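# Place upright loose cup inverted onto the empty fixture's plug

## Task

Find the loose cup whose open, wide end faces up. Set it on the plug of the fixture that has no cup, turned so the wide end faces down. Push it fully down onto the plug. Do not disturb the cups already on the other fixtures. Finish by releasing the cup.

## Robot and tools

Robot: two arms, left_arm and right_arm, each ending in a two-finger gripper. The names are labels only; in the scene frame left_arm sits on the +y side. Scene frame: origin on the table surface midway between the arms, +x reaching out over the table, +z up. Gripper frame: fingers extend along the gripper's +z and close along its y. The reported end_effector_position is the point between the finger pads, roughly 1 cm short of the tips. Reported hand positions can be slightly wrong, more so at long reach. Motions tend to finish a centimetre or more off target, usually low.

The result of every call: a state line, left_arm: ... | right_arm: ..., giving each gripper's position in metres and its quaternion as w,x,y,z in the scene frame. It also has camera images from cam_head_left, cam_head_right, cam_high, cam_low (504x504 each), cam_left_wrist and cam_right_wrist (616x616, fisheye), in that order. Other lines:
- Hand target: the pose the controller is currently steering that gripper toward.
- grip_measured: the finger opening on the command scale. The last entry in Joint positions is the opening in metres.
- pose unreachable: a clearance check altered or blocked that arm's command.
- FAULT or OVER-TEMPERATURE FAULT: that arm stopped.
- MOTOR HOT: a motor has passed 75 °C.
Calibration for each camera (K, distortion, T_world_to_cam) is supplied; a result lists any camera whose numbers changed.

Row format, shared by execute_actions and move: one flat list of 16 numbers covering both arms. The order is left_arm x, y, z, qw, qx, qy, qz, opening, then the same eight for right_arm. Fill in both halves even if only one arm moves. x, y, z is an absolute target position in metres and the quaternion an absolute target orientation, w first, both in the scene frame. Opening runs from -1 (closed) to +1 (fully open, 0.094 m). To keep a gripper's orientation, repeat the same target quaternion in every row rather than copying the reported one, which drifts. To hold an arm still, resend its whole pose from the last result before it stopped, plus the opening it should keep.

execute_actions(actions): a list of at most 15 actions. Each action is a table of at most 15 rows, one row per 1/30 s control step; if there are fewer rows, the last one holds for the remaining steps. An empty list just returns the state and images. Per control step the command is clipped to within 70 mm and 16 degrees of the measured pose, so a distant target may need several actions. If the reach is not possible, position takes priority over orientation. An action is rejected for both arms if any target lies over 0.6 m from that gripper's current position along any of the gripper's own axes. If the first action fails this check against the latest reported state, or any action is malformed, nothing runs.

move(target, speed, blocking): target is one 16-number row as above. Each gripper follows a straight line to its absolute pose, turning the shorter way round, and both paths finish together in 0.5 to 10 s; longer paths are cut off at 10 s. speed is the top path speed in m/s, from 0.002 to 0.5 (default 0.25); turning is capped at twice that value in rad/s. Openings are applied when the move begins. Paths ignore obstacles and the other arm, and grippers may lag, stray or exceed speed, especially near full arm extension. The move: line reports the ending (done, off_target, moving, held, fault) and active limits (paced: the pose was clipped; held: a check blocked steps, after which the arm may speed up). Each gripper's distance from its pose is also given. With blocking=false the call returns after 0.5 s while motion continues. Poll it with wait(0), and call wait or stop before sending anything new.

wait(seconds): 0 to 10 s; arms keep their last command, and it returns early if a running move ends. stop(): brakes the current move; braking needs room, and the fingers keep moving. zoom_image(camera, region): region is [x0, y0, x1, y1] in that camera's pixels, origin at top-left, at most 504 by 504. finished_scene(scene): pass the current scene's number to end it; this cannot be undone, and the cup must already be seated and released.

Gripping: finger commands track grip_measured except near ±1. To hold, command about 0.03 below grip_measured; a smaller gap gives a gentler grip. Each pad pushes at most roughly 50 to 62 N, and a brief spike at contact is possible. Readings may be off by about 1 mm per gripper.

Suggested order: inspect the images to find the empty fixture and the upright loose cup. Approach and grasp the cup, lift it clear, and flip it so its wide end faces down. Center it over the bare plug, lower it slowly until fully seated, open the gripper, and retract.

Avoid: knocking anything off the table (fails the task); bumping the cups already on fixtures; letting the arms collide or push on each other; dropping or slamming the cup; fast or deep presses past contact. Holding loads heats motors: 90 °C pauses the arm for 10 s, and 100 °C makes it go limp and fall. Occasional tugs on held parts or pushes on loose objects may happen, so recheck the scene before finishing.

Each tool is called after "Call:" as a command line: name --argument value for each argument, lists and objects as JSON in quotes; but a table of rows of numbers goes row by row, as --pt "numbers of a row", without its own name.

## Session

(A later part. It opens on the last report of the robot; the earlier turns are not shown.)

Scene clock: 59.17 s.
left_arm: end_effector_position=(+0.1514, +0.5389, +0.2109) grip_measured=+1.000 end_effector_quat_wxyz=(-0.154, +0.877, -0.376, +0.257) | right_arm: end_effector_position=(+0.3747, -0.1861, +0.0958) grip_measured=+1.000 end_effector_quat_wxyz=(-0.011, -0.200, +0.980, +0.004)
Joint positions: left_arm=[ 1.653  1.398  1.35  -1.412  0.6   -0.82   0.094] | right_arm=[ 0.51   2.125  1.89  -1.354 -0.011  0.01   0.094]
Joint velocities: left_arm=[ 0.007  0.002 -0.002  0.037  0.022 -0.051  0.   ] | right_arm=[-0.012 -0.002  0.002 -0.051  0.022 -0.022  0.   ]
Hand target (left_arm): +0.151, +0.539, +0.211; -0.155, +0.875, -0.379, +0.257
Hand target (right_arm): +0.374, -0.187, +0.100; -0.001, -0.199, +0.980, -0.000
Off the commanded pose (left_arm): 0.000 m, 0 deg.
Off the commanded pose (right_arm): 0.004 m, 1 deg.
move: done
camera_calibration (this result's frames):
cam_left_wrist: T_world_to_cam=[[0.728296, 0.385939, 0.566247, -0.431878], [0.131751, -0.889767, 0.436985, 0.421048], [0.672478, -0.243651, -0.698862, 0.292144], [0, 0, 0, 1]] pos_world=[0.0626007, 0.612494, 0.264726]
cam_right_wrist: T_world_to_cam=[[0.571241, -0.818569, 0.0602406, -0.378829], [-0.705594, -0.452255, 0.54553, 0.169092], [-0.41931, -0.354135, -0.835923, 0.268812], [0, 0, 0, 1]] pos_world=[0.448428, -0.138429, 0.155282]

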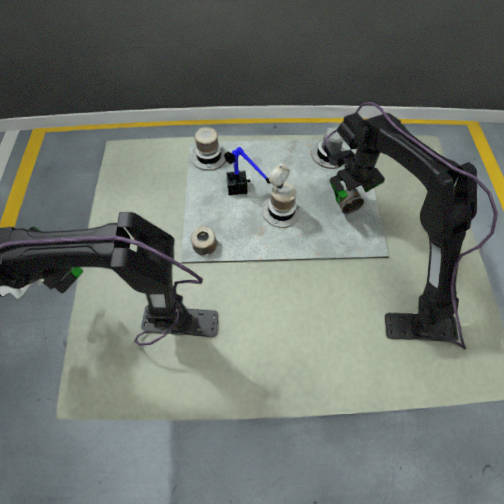

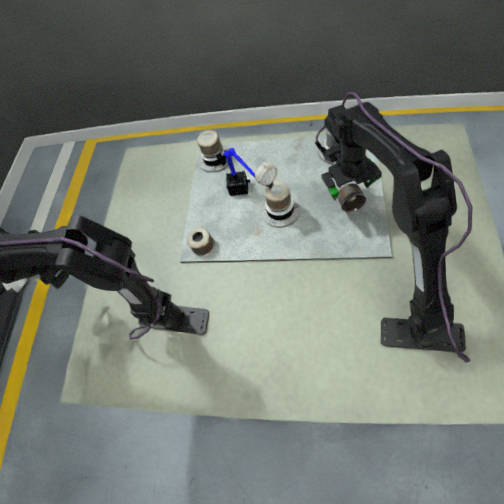

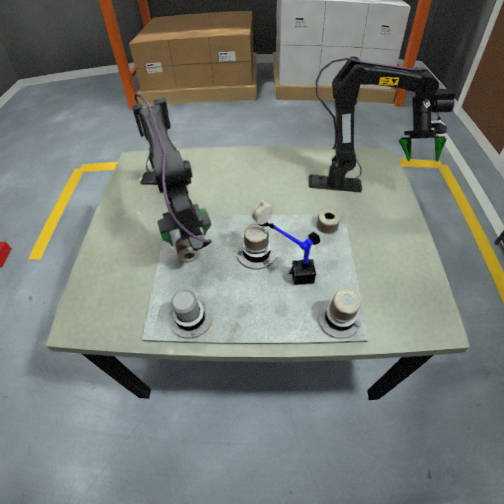

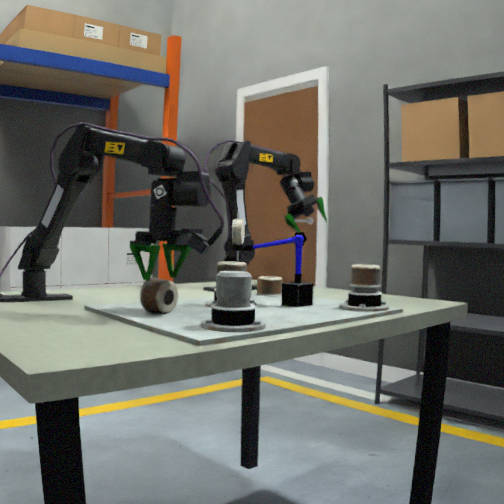

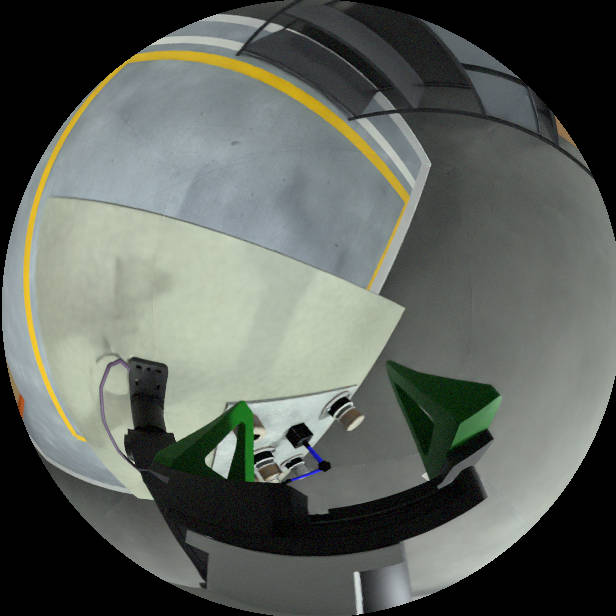

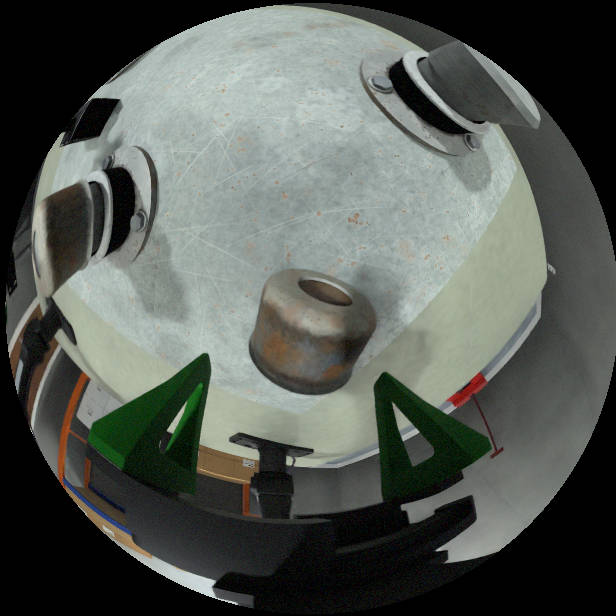

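Call:
move --target '[0.1514, 0.5389, 0.2109, -0.155, 0.875, -0.379, 0.257, 1, 0.375, -0.197, 0.045, 0, -0.1494, 0.9888, 0, 1]' --speed 0.08

Scene clock: 62.13 s.
left_arm: end_effector_position=(+0.1514, +0.5389, +0.2109) grip_measured=+1.000 end_effector_quat_wxyz=(-0.154, +0.877, -0.376, +0.257) | right_arm: end_effector_position=(+0.3747, -0.1919, +0.0444) grip_measured=+1.000 end_effector_quat_wxyz=(-0.005, -0.157, +0.988, +0.004)
Joint positions: left_arm=[ 1.653  1.398  1.35  -1.412  0.6   -0.82   0.094] | right_arm=[ 0.497  2.125  1.685 -1.139 -0.011  0.085  0.094]
Joint velocities: left_arm=[-0.002 -0.002  0.007  0.022 -0.007 -0.051  0.   ] | right_arm=[-0.002  0.002 -0.007 -0.007 -0.037 -0.081  0.   ]
Hand target (left_arm): +0.151, +0.539, +0.211; -0.155, +0.875, -0.379, +0.257
Hand target (right_arm): +0.375, -0.197, +0.045; -0.000, -0.150, +0.989, -0.000
Off the commanded pose (left_arm): 0.000 m, 0 deg.
Off the commanded pose (right_arm): 0.005 m, 1 deg.
move: done
camera_calibration (this result's frames):
cam_left_wrist: T_world_to_cam=[[0.728296, 0.385939, 0.566247, -0.431878], [0.131751, -0.889767, 0.436985, 0.421048], [0.672478, -0.243651, -0.698862, 0.292144], [0, 0, 0, 1]] pos_world=[0.0626007, 0.612494, 0.264726]
cam_right_wrist: T_world_to_cam=[[0.496394, -0.865767, 0.0635656, -0.361698], [-0.747981, -0.389398, 0.537488, 0.222745], [-0.440587, -0.314352, -0.840873, 0.239601], [0, 0, 0, 1]] pos_world=[0.451718, -0.151091, 0.104743]

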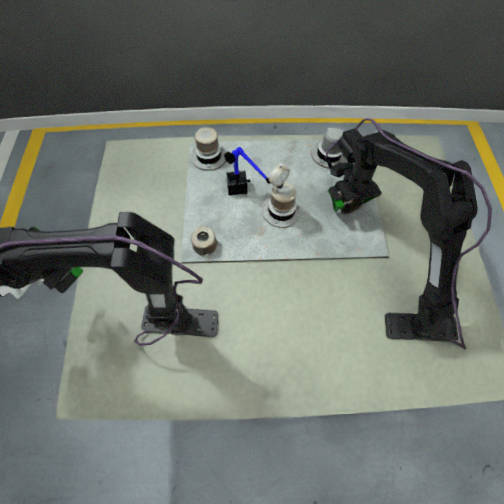

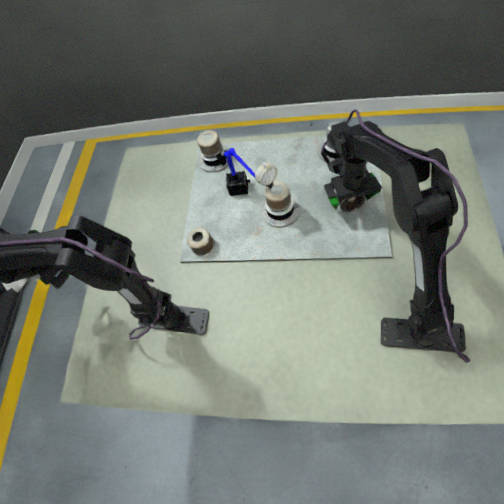

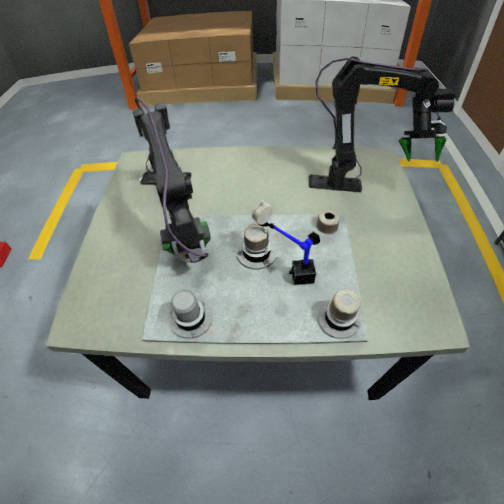

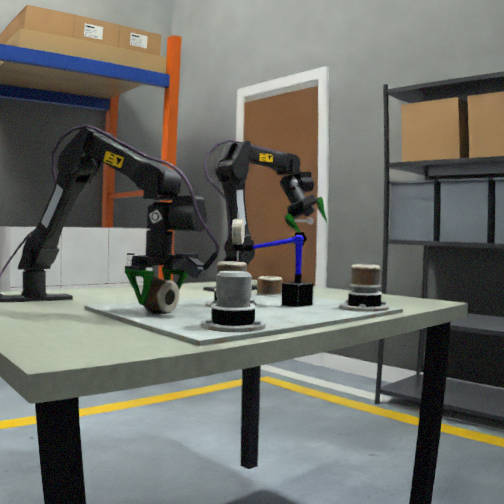

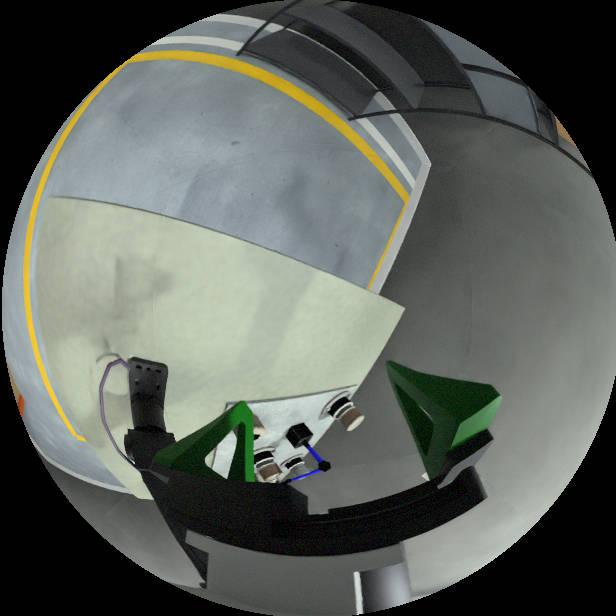

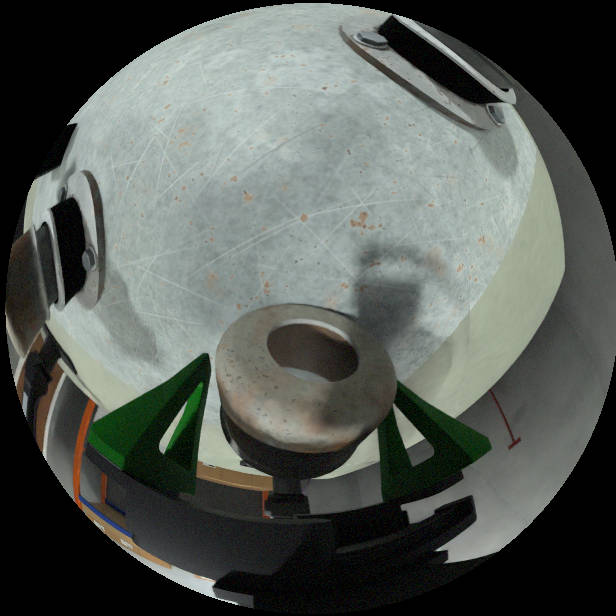

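Call:
zoom_image --camera "cam_low" --region '[100, 240, 220, 330]'

Region (100, 240, 220, 330) of cam_low's 504x504 image, scaled by 4.200, with more detail than that image has; it fills the top 378 rows of this view, and the rest is white.

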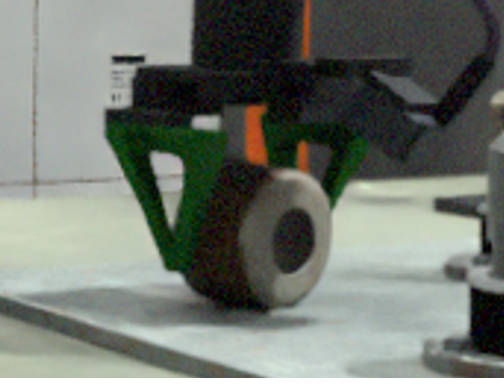

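Call:
move --target '[0.1514, 0.5389, 0.2109, -0.155, 0.875, -0.379, 0.257, 1, 0.375, -0.197, 0.045, 0, -0.1494, 0.9888, 0, 0.4]' --speed 0.08

Scene clock: 64.10 s.
left_arm: end_effector_position=(+0.1514, +0.5389, +0.2109) grip_measured=+1.000 end_effector_quat_wxyz=(-0.154, +0.877, -0.376, +0.257) | right_arm: end_effector_position=(+0.3750, -0.1916, +0.0444) grip_measured=+0.536 end_effector_quat_wxyz=(-0.005, -0.157, +0.988, +0.005)
Joint positions: left_arm=[ 1.653  1.398  1.35  -1.412  0.6   -0.82   0.094] | right_arm=[ 0.497  2.125  1.685 -1.137 -0.011  0.086  0.072]
Joint velocities: left_arm=[-0.022 -0.002  0.007  0.037  0.007  0.022  0.   ] | right_arm=[-0.007  0.002  0.017 -0.037 -0.037  0.007  0.   ]
Hand target (left_arm): +0.151, +0.539, +0.211; -0.155, +0.875, -0.379, +0.257
Hand target (right_arm): +0.375, -0.197, +0.045; -0.000, -0.150, +0.989, -0.000
Off the commanded pose (left_arm): 0.000 m, 0 deg.
Off the commanded pose (right_arm): 0.005 m, 1 deg.
move: done
camera_calibration (this result's frames):
cam_left_wrist: T_world_to_cam=[[0.728159, 0.386289, 0.566185, -0.432032], [0.132017, -0.889631, 0.437182, 0.420893], [0.672575, -0.243592, -0.698789, 0.292082], [0, 0, 0, 1]] pos_world=[0.0625762, 0.612478, 0.264708]
cam_right_wrist: T_world_to_cam=[[0.495967, -0.86605, 0.0630395, -0.36149], [-0.748914, -0.389882, 0.535836, 0.223484], [-0.439483, -0.312968, -0.841966, 0.239765], [0, 0, 0, 1]] pos_world=[0.45203, -0.150897, 0.104912]

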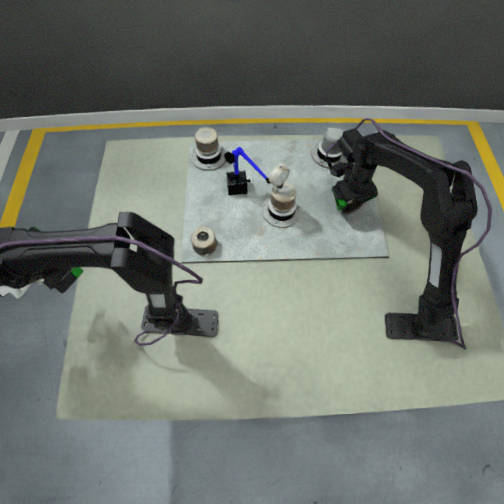

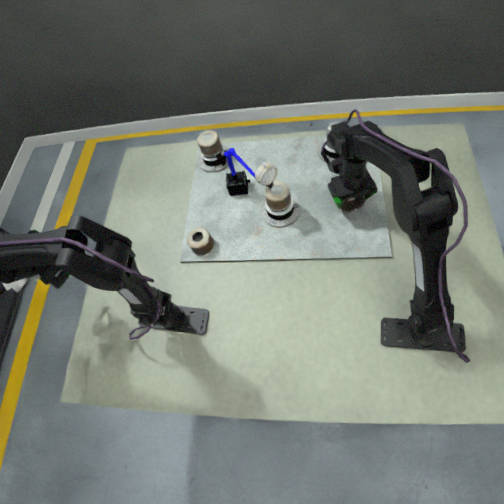

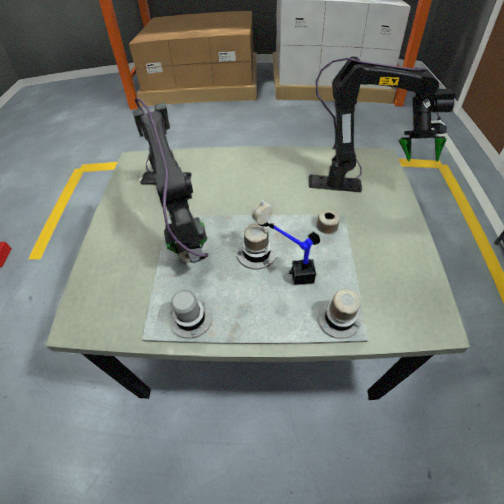

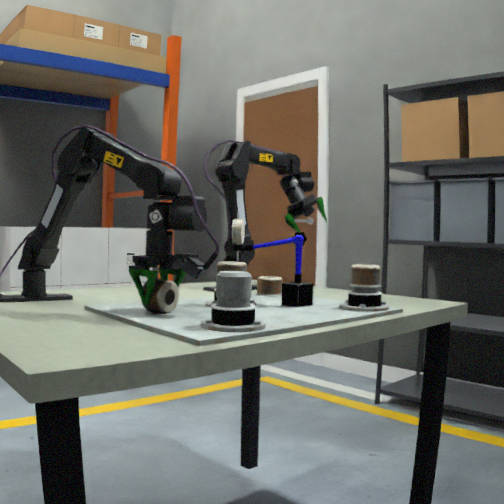

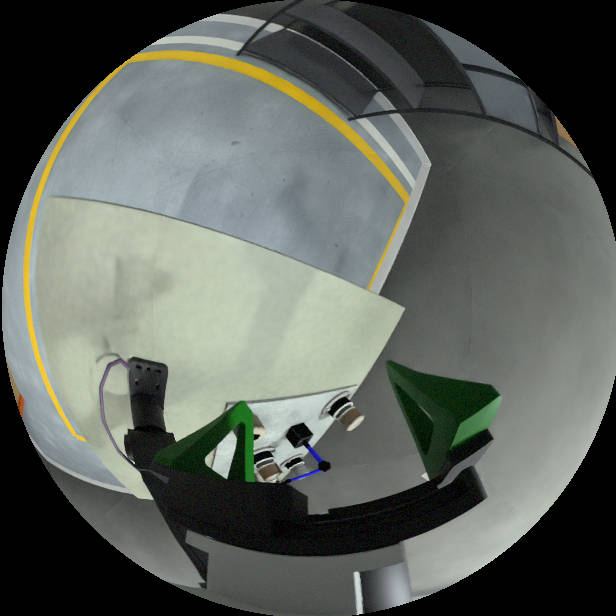

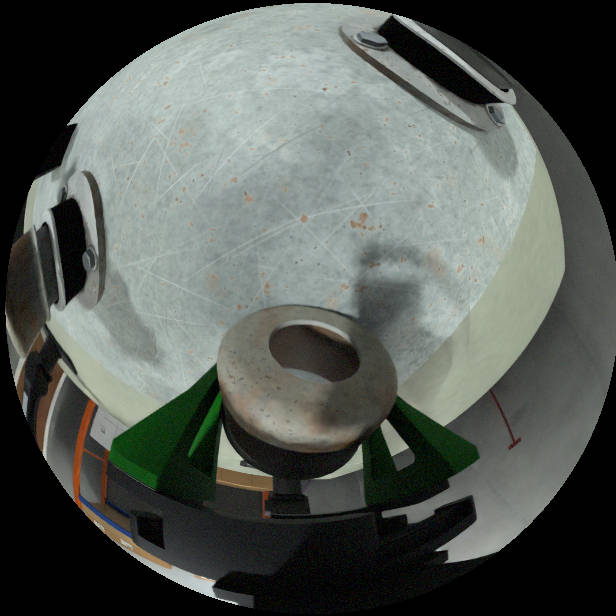

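Call:
zoom_image --camera "cam_low" --region '[100, 240, 220, 330]'

Call:
zoom_image --camera "cam_head_right" --region '[290, 150, 410, 240]'

Call:
zoom_image --camera "cam_head_left" --region '[290, 150, 410, 240]'

Region (100, 240, 220, 330) of cam_low's 504x504 image, scaled by 4.200, with more detail than that image has; it fills the top 378 rows of this view, and the rest is white.

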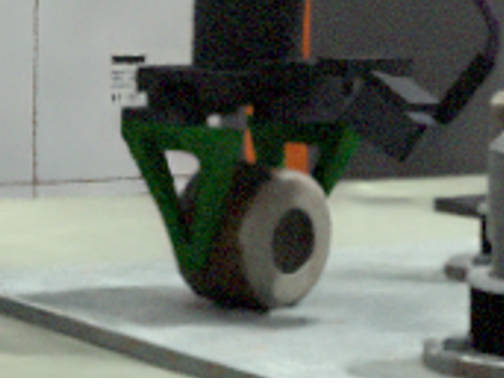

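Region (290, 150, 410, 240) of cam_head_right's 504x504 image, scaled by 4.200, with more detail than that image has; it fills the top 378 rows of this view, and the rest is white.

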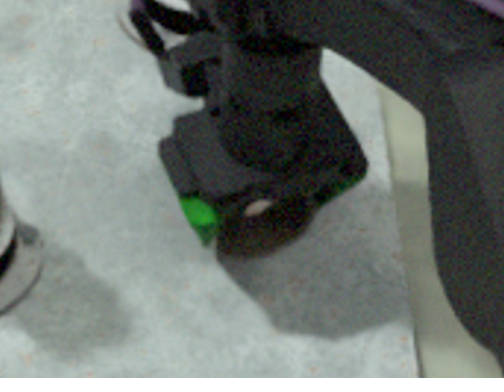

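Region (290, 150, 410, 240) of cam_head_left's 504x504 image, scaled by 4.200, with more detail than that image has; it fills the top 378 rows of this view, and the rest is white.

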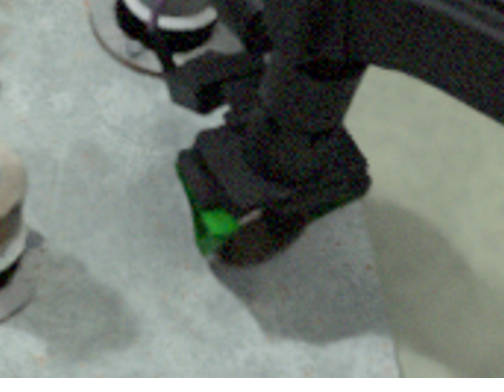

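Call:
move --target '[0.1514, 0.5389, 0.2109, -0.155, 0.875, -0.379, 0.257, 1, 0.375, -0.197, 0.045, 0, -0.1494, 0.9888, 0, 0.9]' --speed 0.08

Call:
move --target '[0.1514, 0.5389, 0.2109, -0.155, 0.875, -0.379, 0.257, 1, 0.388, -0.193, 0.045, 0, -0.1494, 0.9888, 0, 0.9]' --speed 0.05

Call:
move --target '[0.1514, 0.5389, 0.2109, -0.155, 0.875, -0.379, 0.257, 1, 0.388, -0.193, 0.045, 0, -0.1494, 0.9888, 0, 0.4]' --speed 0.05

Scene clock: 88.50 s.
left_arm: end_effector_position=(+0.1514, +0.5389, +0.2109) grip_measured=+1.000 end_effector_quat_wxyz=(-0.154, +0.877, -0.376, +0.257) | right_arm: end_effector_position=(+0.3750, -0.1916, +0.0444) grip_measured=+0.897 end_effector_quat_wxyz=(-0.005, -0.157, +0.988, +0.005)
Joint positions: left_arm=[ 1.653  1.398  1.35  -1.412  0.6   -0.821  0.094] | right_arm=[ 0.497  2.125  1.685 -1.137 -0.011  0.086  0.089]
Joint velocities: left_arm=[-0.002 -0.017 -0.007 -0.007 -0.051 -0.066  0.   ] | right_arm=[-0.012 -0.022 -0.007 -0.022  0.022 -0.051 -0.   ]
Hand target (left_arm): +0.151, +0.539, +0.211; -0.155, +0.875, -0.379, +0.257
Hand target (right_arm): +0.375, -0.197, +0.045; -0.000, -0.150, +0.989, -0.000
Off the commanded pose (left_arm): 0.000 m, 0 deg.
Off the commanded pose (right_arm): 0.005 m, 1 deg.
move: done
camera_calibration (this result's frames):
cam_left_wrist: T_world_to_cam=[[0.728021, 0.38664, 0.566123, -0.432187], [0.132282, -0.889495, 0.437378, 0.420738], [0.672671, -0.243532, -0.698717, 0.29202], [0, 0, 0, 1]] pos_world=[0.0625516, 0.612462, 0.264689]
cam_right_wrist: T_world_to_cam=[[0.495967, -0.86605, 0.0630395, -0.36149], [-0.748914, -0.389882, 0.535836, 0.223484], [-0.439483, -0.312968, -0.841966, 0.239765], [0, 0, 0, 1]] pos_world=[0.45203, -0.150897, 0.104912]

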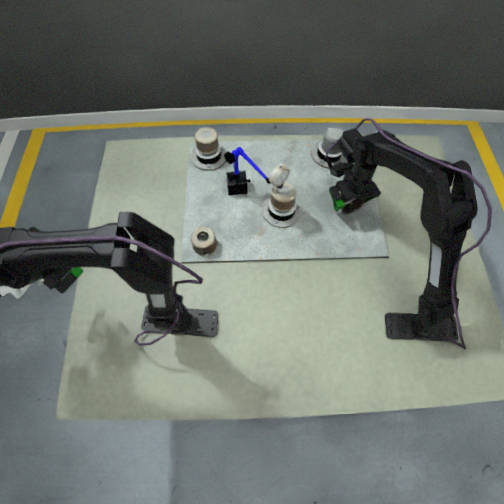

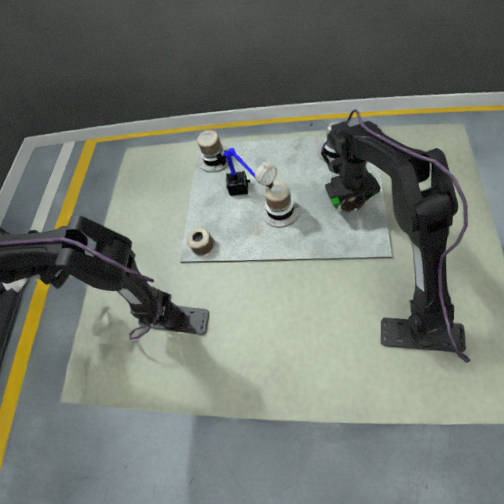

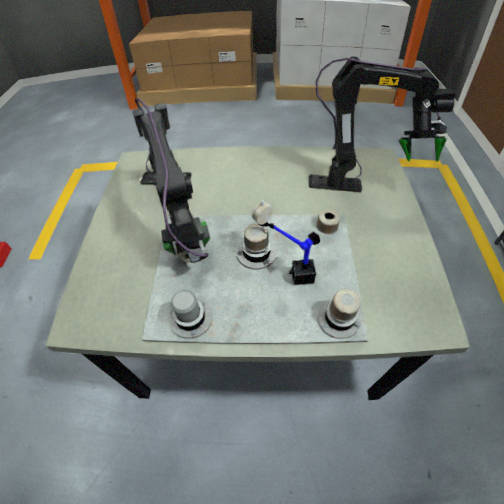

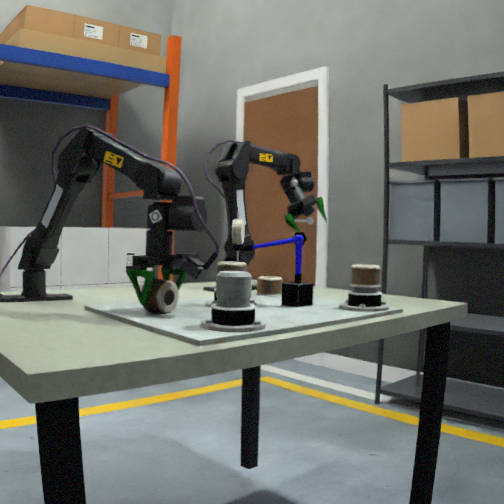

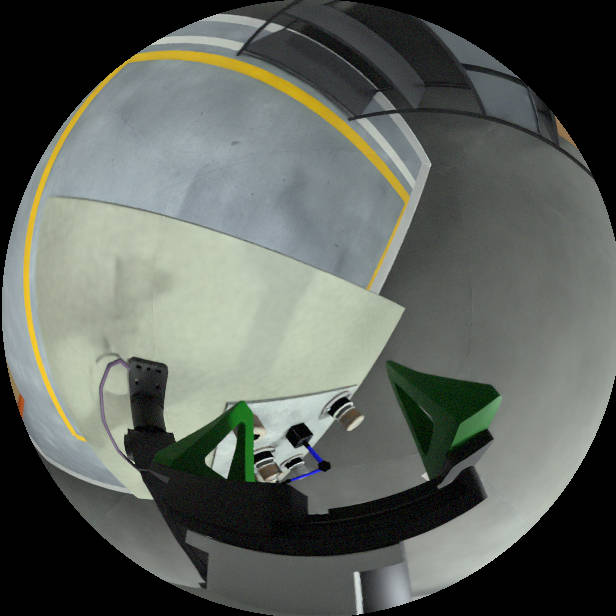

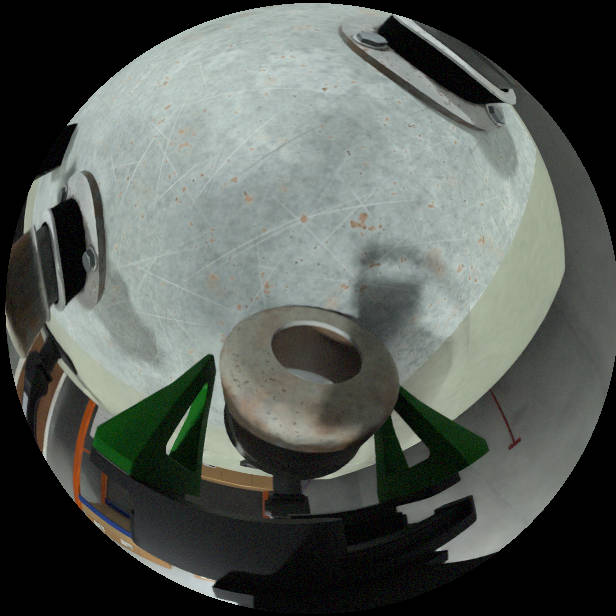

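Scene clock: 89.33 s.
left_arm: end_effector_position=(+0.1514, +0.5389, +0.2109) grip_measured=+1.000 end_effector_quat_wxyz=(-0.154, +0.877, -0.376, +0.257) | right_arm: end_effector_position=(+0.3782, -0.1904, +0.0368) grip_measured=+0.897 end_effector_quat_wxyz=(-0.013, -0.157, +0.988, +0.003)
Joint positions: left_arm=[ 1.653  1.398  1.35  -1.412  0.6   -0.821  0.094] | right_arm=[ 0.497  2.162  1.711 -1.143 -0.011  0.086  0.089]
Joint velocities: left_arm=[ 0.032 -0.012  0.012 -0.066  0.022 -0.081  0.   ] | right_arm=[-0.002 -0.007  0.002 -0.037 -0.022  0.051  0.   ]
Hand target (left_arm): +0.151, +0.539, +0.211; -0.155, +0.875, -0.379, +0.257
Hand target (right_arm): +0.388, -0.193, +0.045; +0.000, -0.149, +0.989, -0.000
Off the commanded pose (left_arm): 0.000 m, 0 deg.
Off the commanded pose (right_arm): 0.013 m, 2 deg.
move: off_target (right_arm)
camera_calibration (this result's frames):
cam_left_wrist: T_world_to_cam=[[0.728021, 0.38664, 0.566123, -0.432187], [0.132282, -0.889495, 0.437378, 0.420738], [0.672671, -0.243532, -0.698717, 0.29202], [0, 0, 0, 1]] pos_world=[0.0625516, 0.612462, 0.264689]
cam_right_wrist: T_world_to_cam=[[0.496903, -0.865627, 0.0614565, -0.361698], [-0.740794, -0.386225, 0.549595, 0.227595], [-0.452008, -0.318622, -0.833168, 0.23845], [0, 0, 0, 1]] pos_world=[0.456111, -0.149218, 0.095813]

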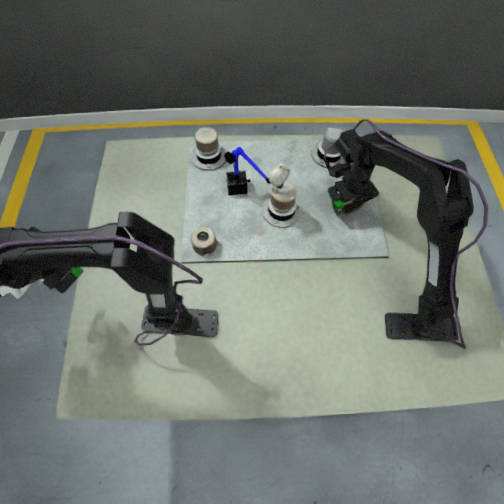

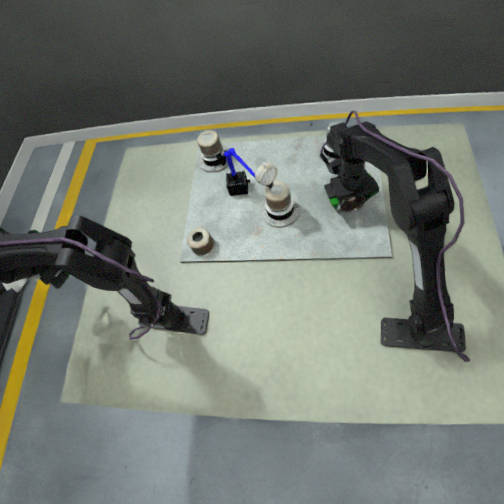

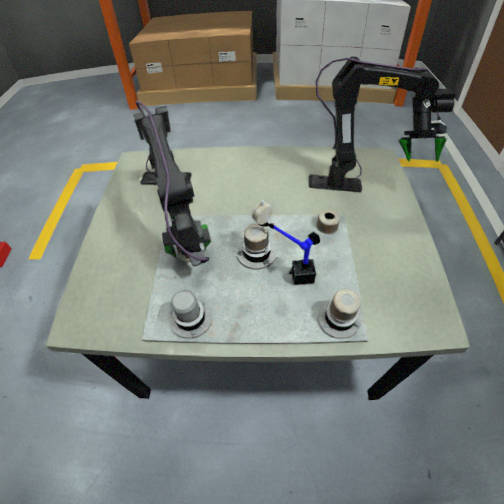

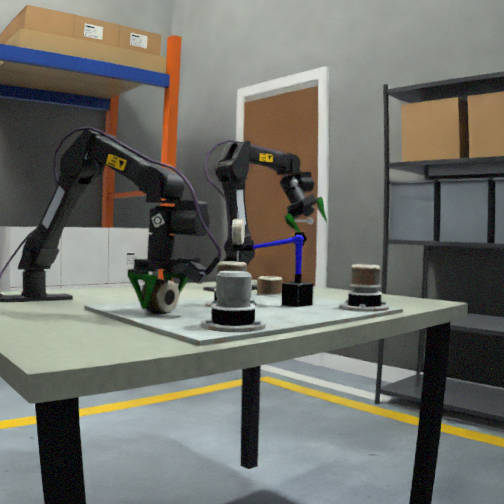

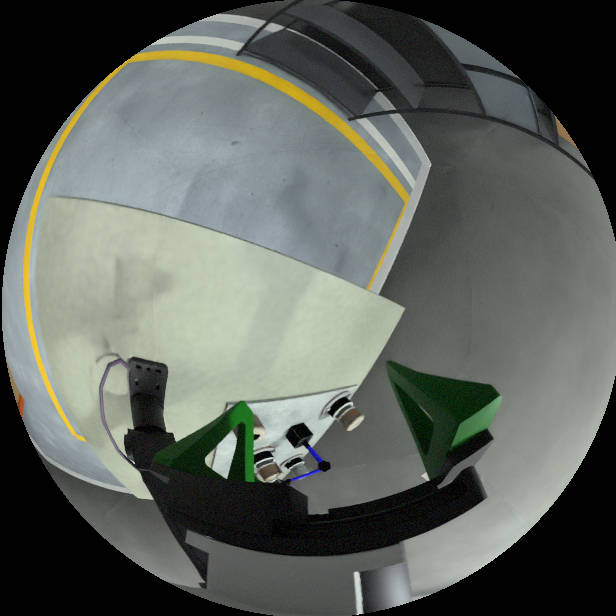

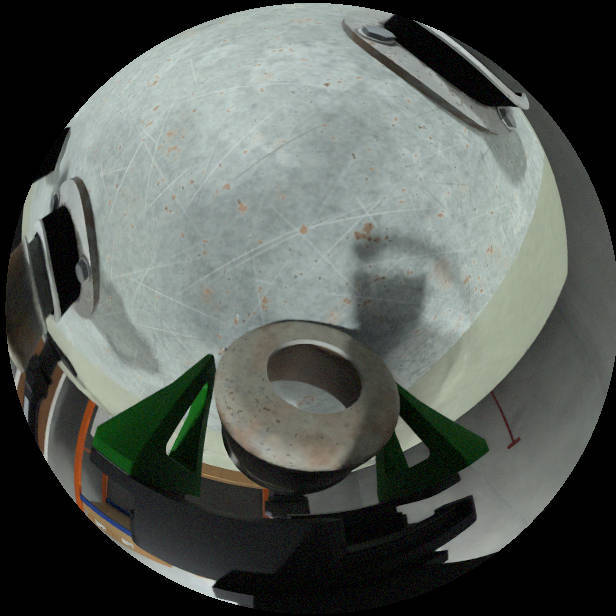

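Scene clock: 90.03 s.
left_arm: end_effector_position=(+0.1514, +0.5389, +0.2109) grip_measured=+1.000 end_effector_quat_wxyz=(-0.154, +0.877, -0.376, +0.257) | right_arm: end_effector_position=(+0.3785, -0.1905, +0.0368) grip_measured=+0.473 end_effector_quat_wxyz=(-0.012, -0.157, +0.988, +0.002)
Joint positions: left_arm=[ 1.653  1.398  1.35  -1.412  0.6   -0.821  0.094] | right_arm=[ 0.497  2.162  1.711 -1.142 -0.009  0.086  0.069]
Joint velocities: left_arm=[-0.007 -0.022 -0.002 -0.037  0.007  0.007  0.   ] | right_arm=[-0.002 -0.007 -0.007 -0.007  0.037  0.007  0.001]
Hand target (left_arm): +0.151, +0.539, +0.211; -0.155, +0.875, -0.379, +0.257
Hand target (right_arm): +0.388, -0.193, +0.045; +0.000, -0.150, +0.989, +0.000
Off the commanded pose (left_arm): 0.000 m, 0 deg.
Off the commanded pose (right_arm): 0.013 m, 2 deg.
move: off_target (right_arm)
camera_calibration (this result's frames):
cam_left_wrist: T_world_to_cam=[[0.727884, 0.38699, 0.566061, -0.432342], [0.132548, -0.889359, 0.437574, 0.420583], [0.672768, -0.243473, -0.698645, 0.291958], [0, 0, 0, 1]] pos_world=[0.062527, 0.612445, 0.264671]
cam_right_wrist: T_world_to_cam=[[0.496852, -0.865541, 0.0630596, -0.362013], [-0.741494, -0.385642, 0.54906, 0.228134], [-0.450916, -0.31956, -0.8334, 0.237931], [0, 0, 0, 1]] pos_world=[0.456314, -0.149326, 0.0958612]

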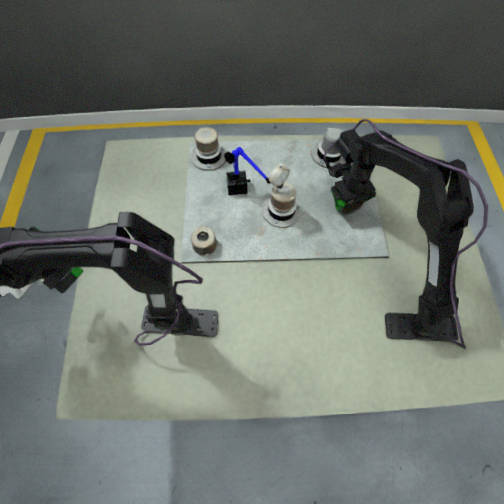

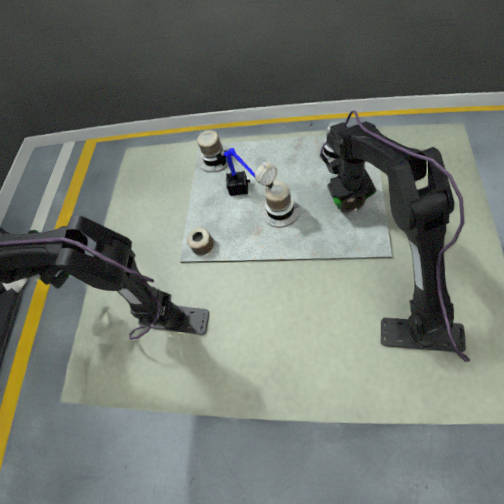

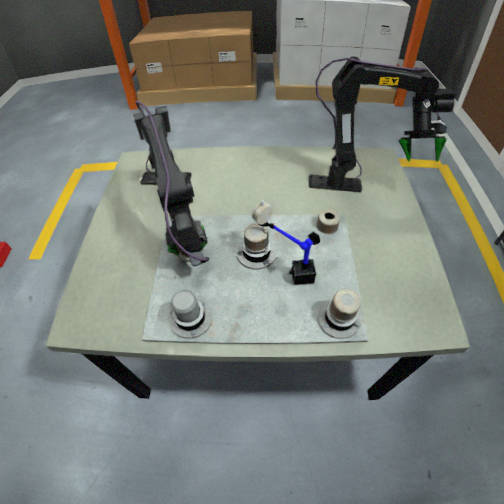

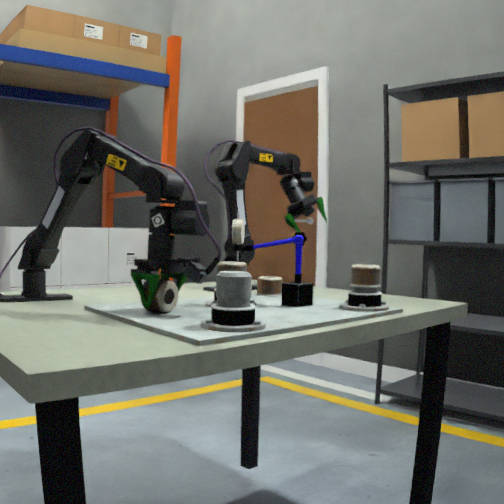

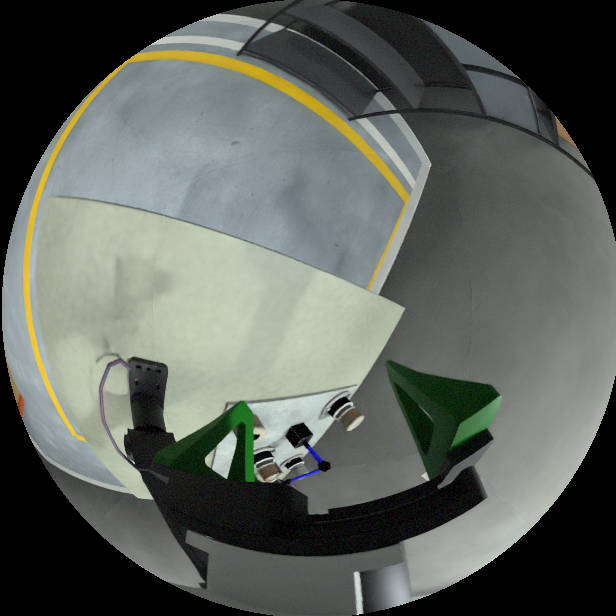

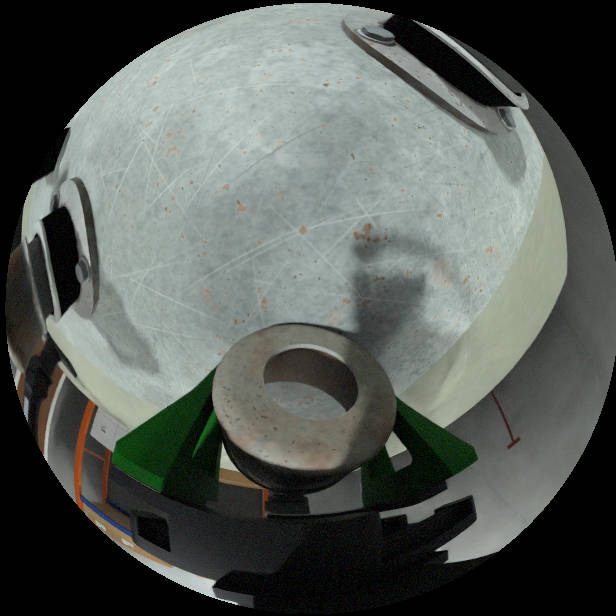

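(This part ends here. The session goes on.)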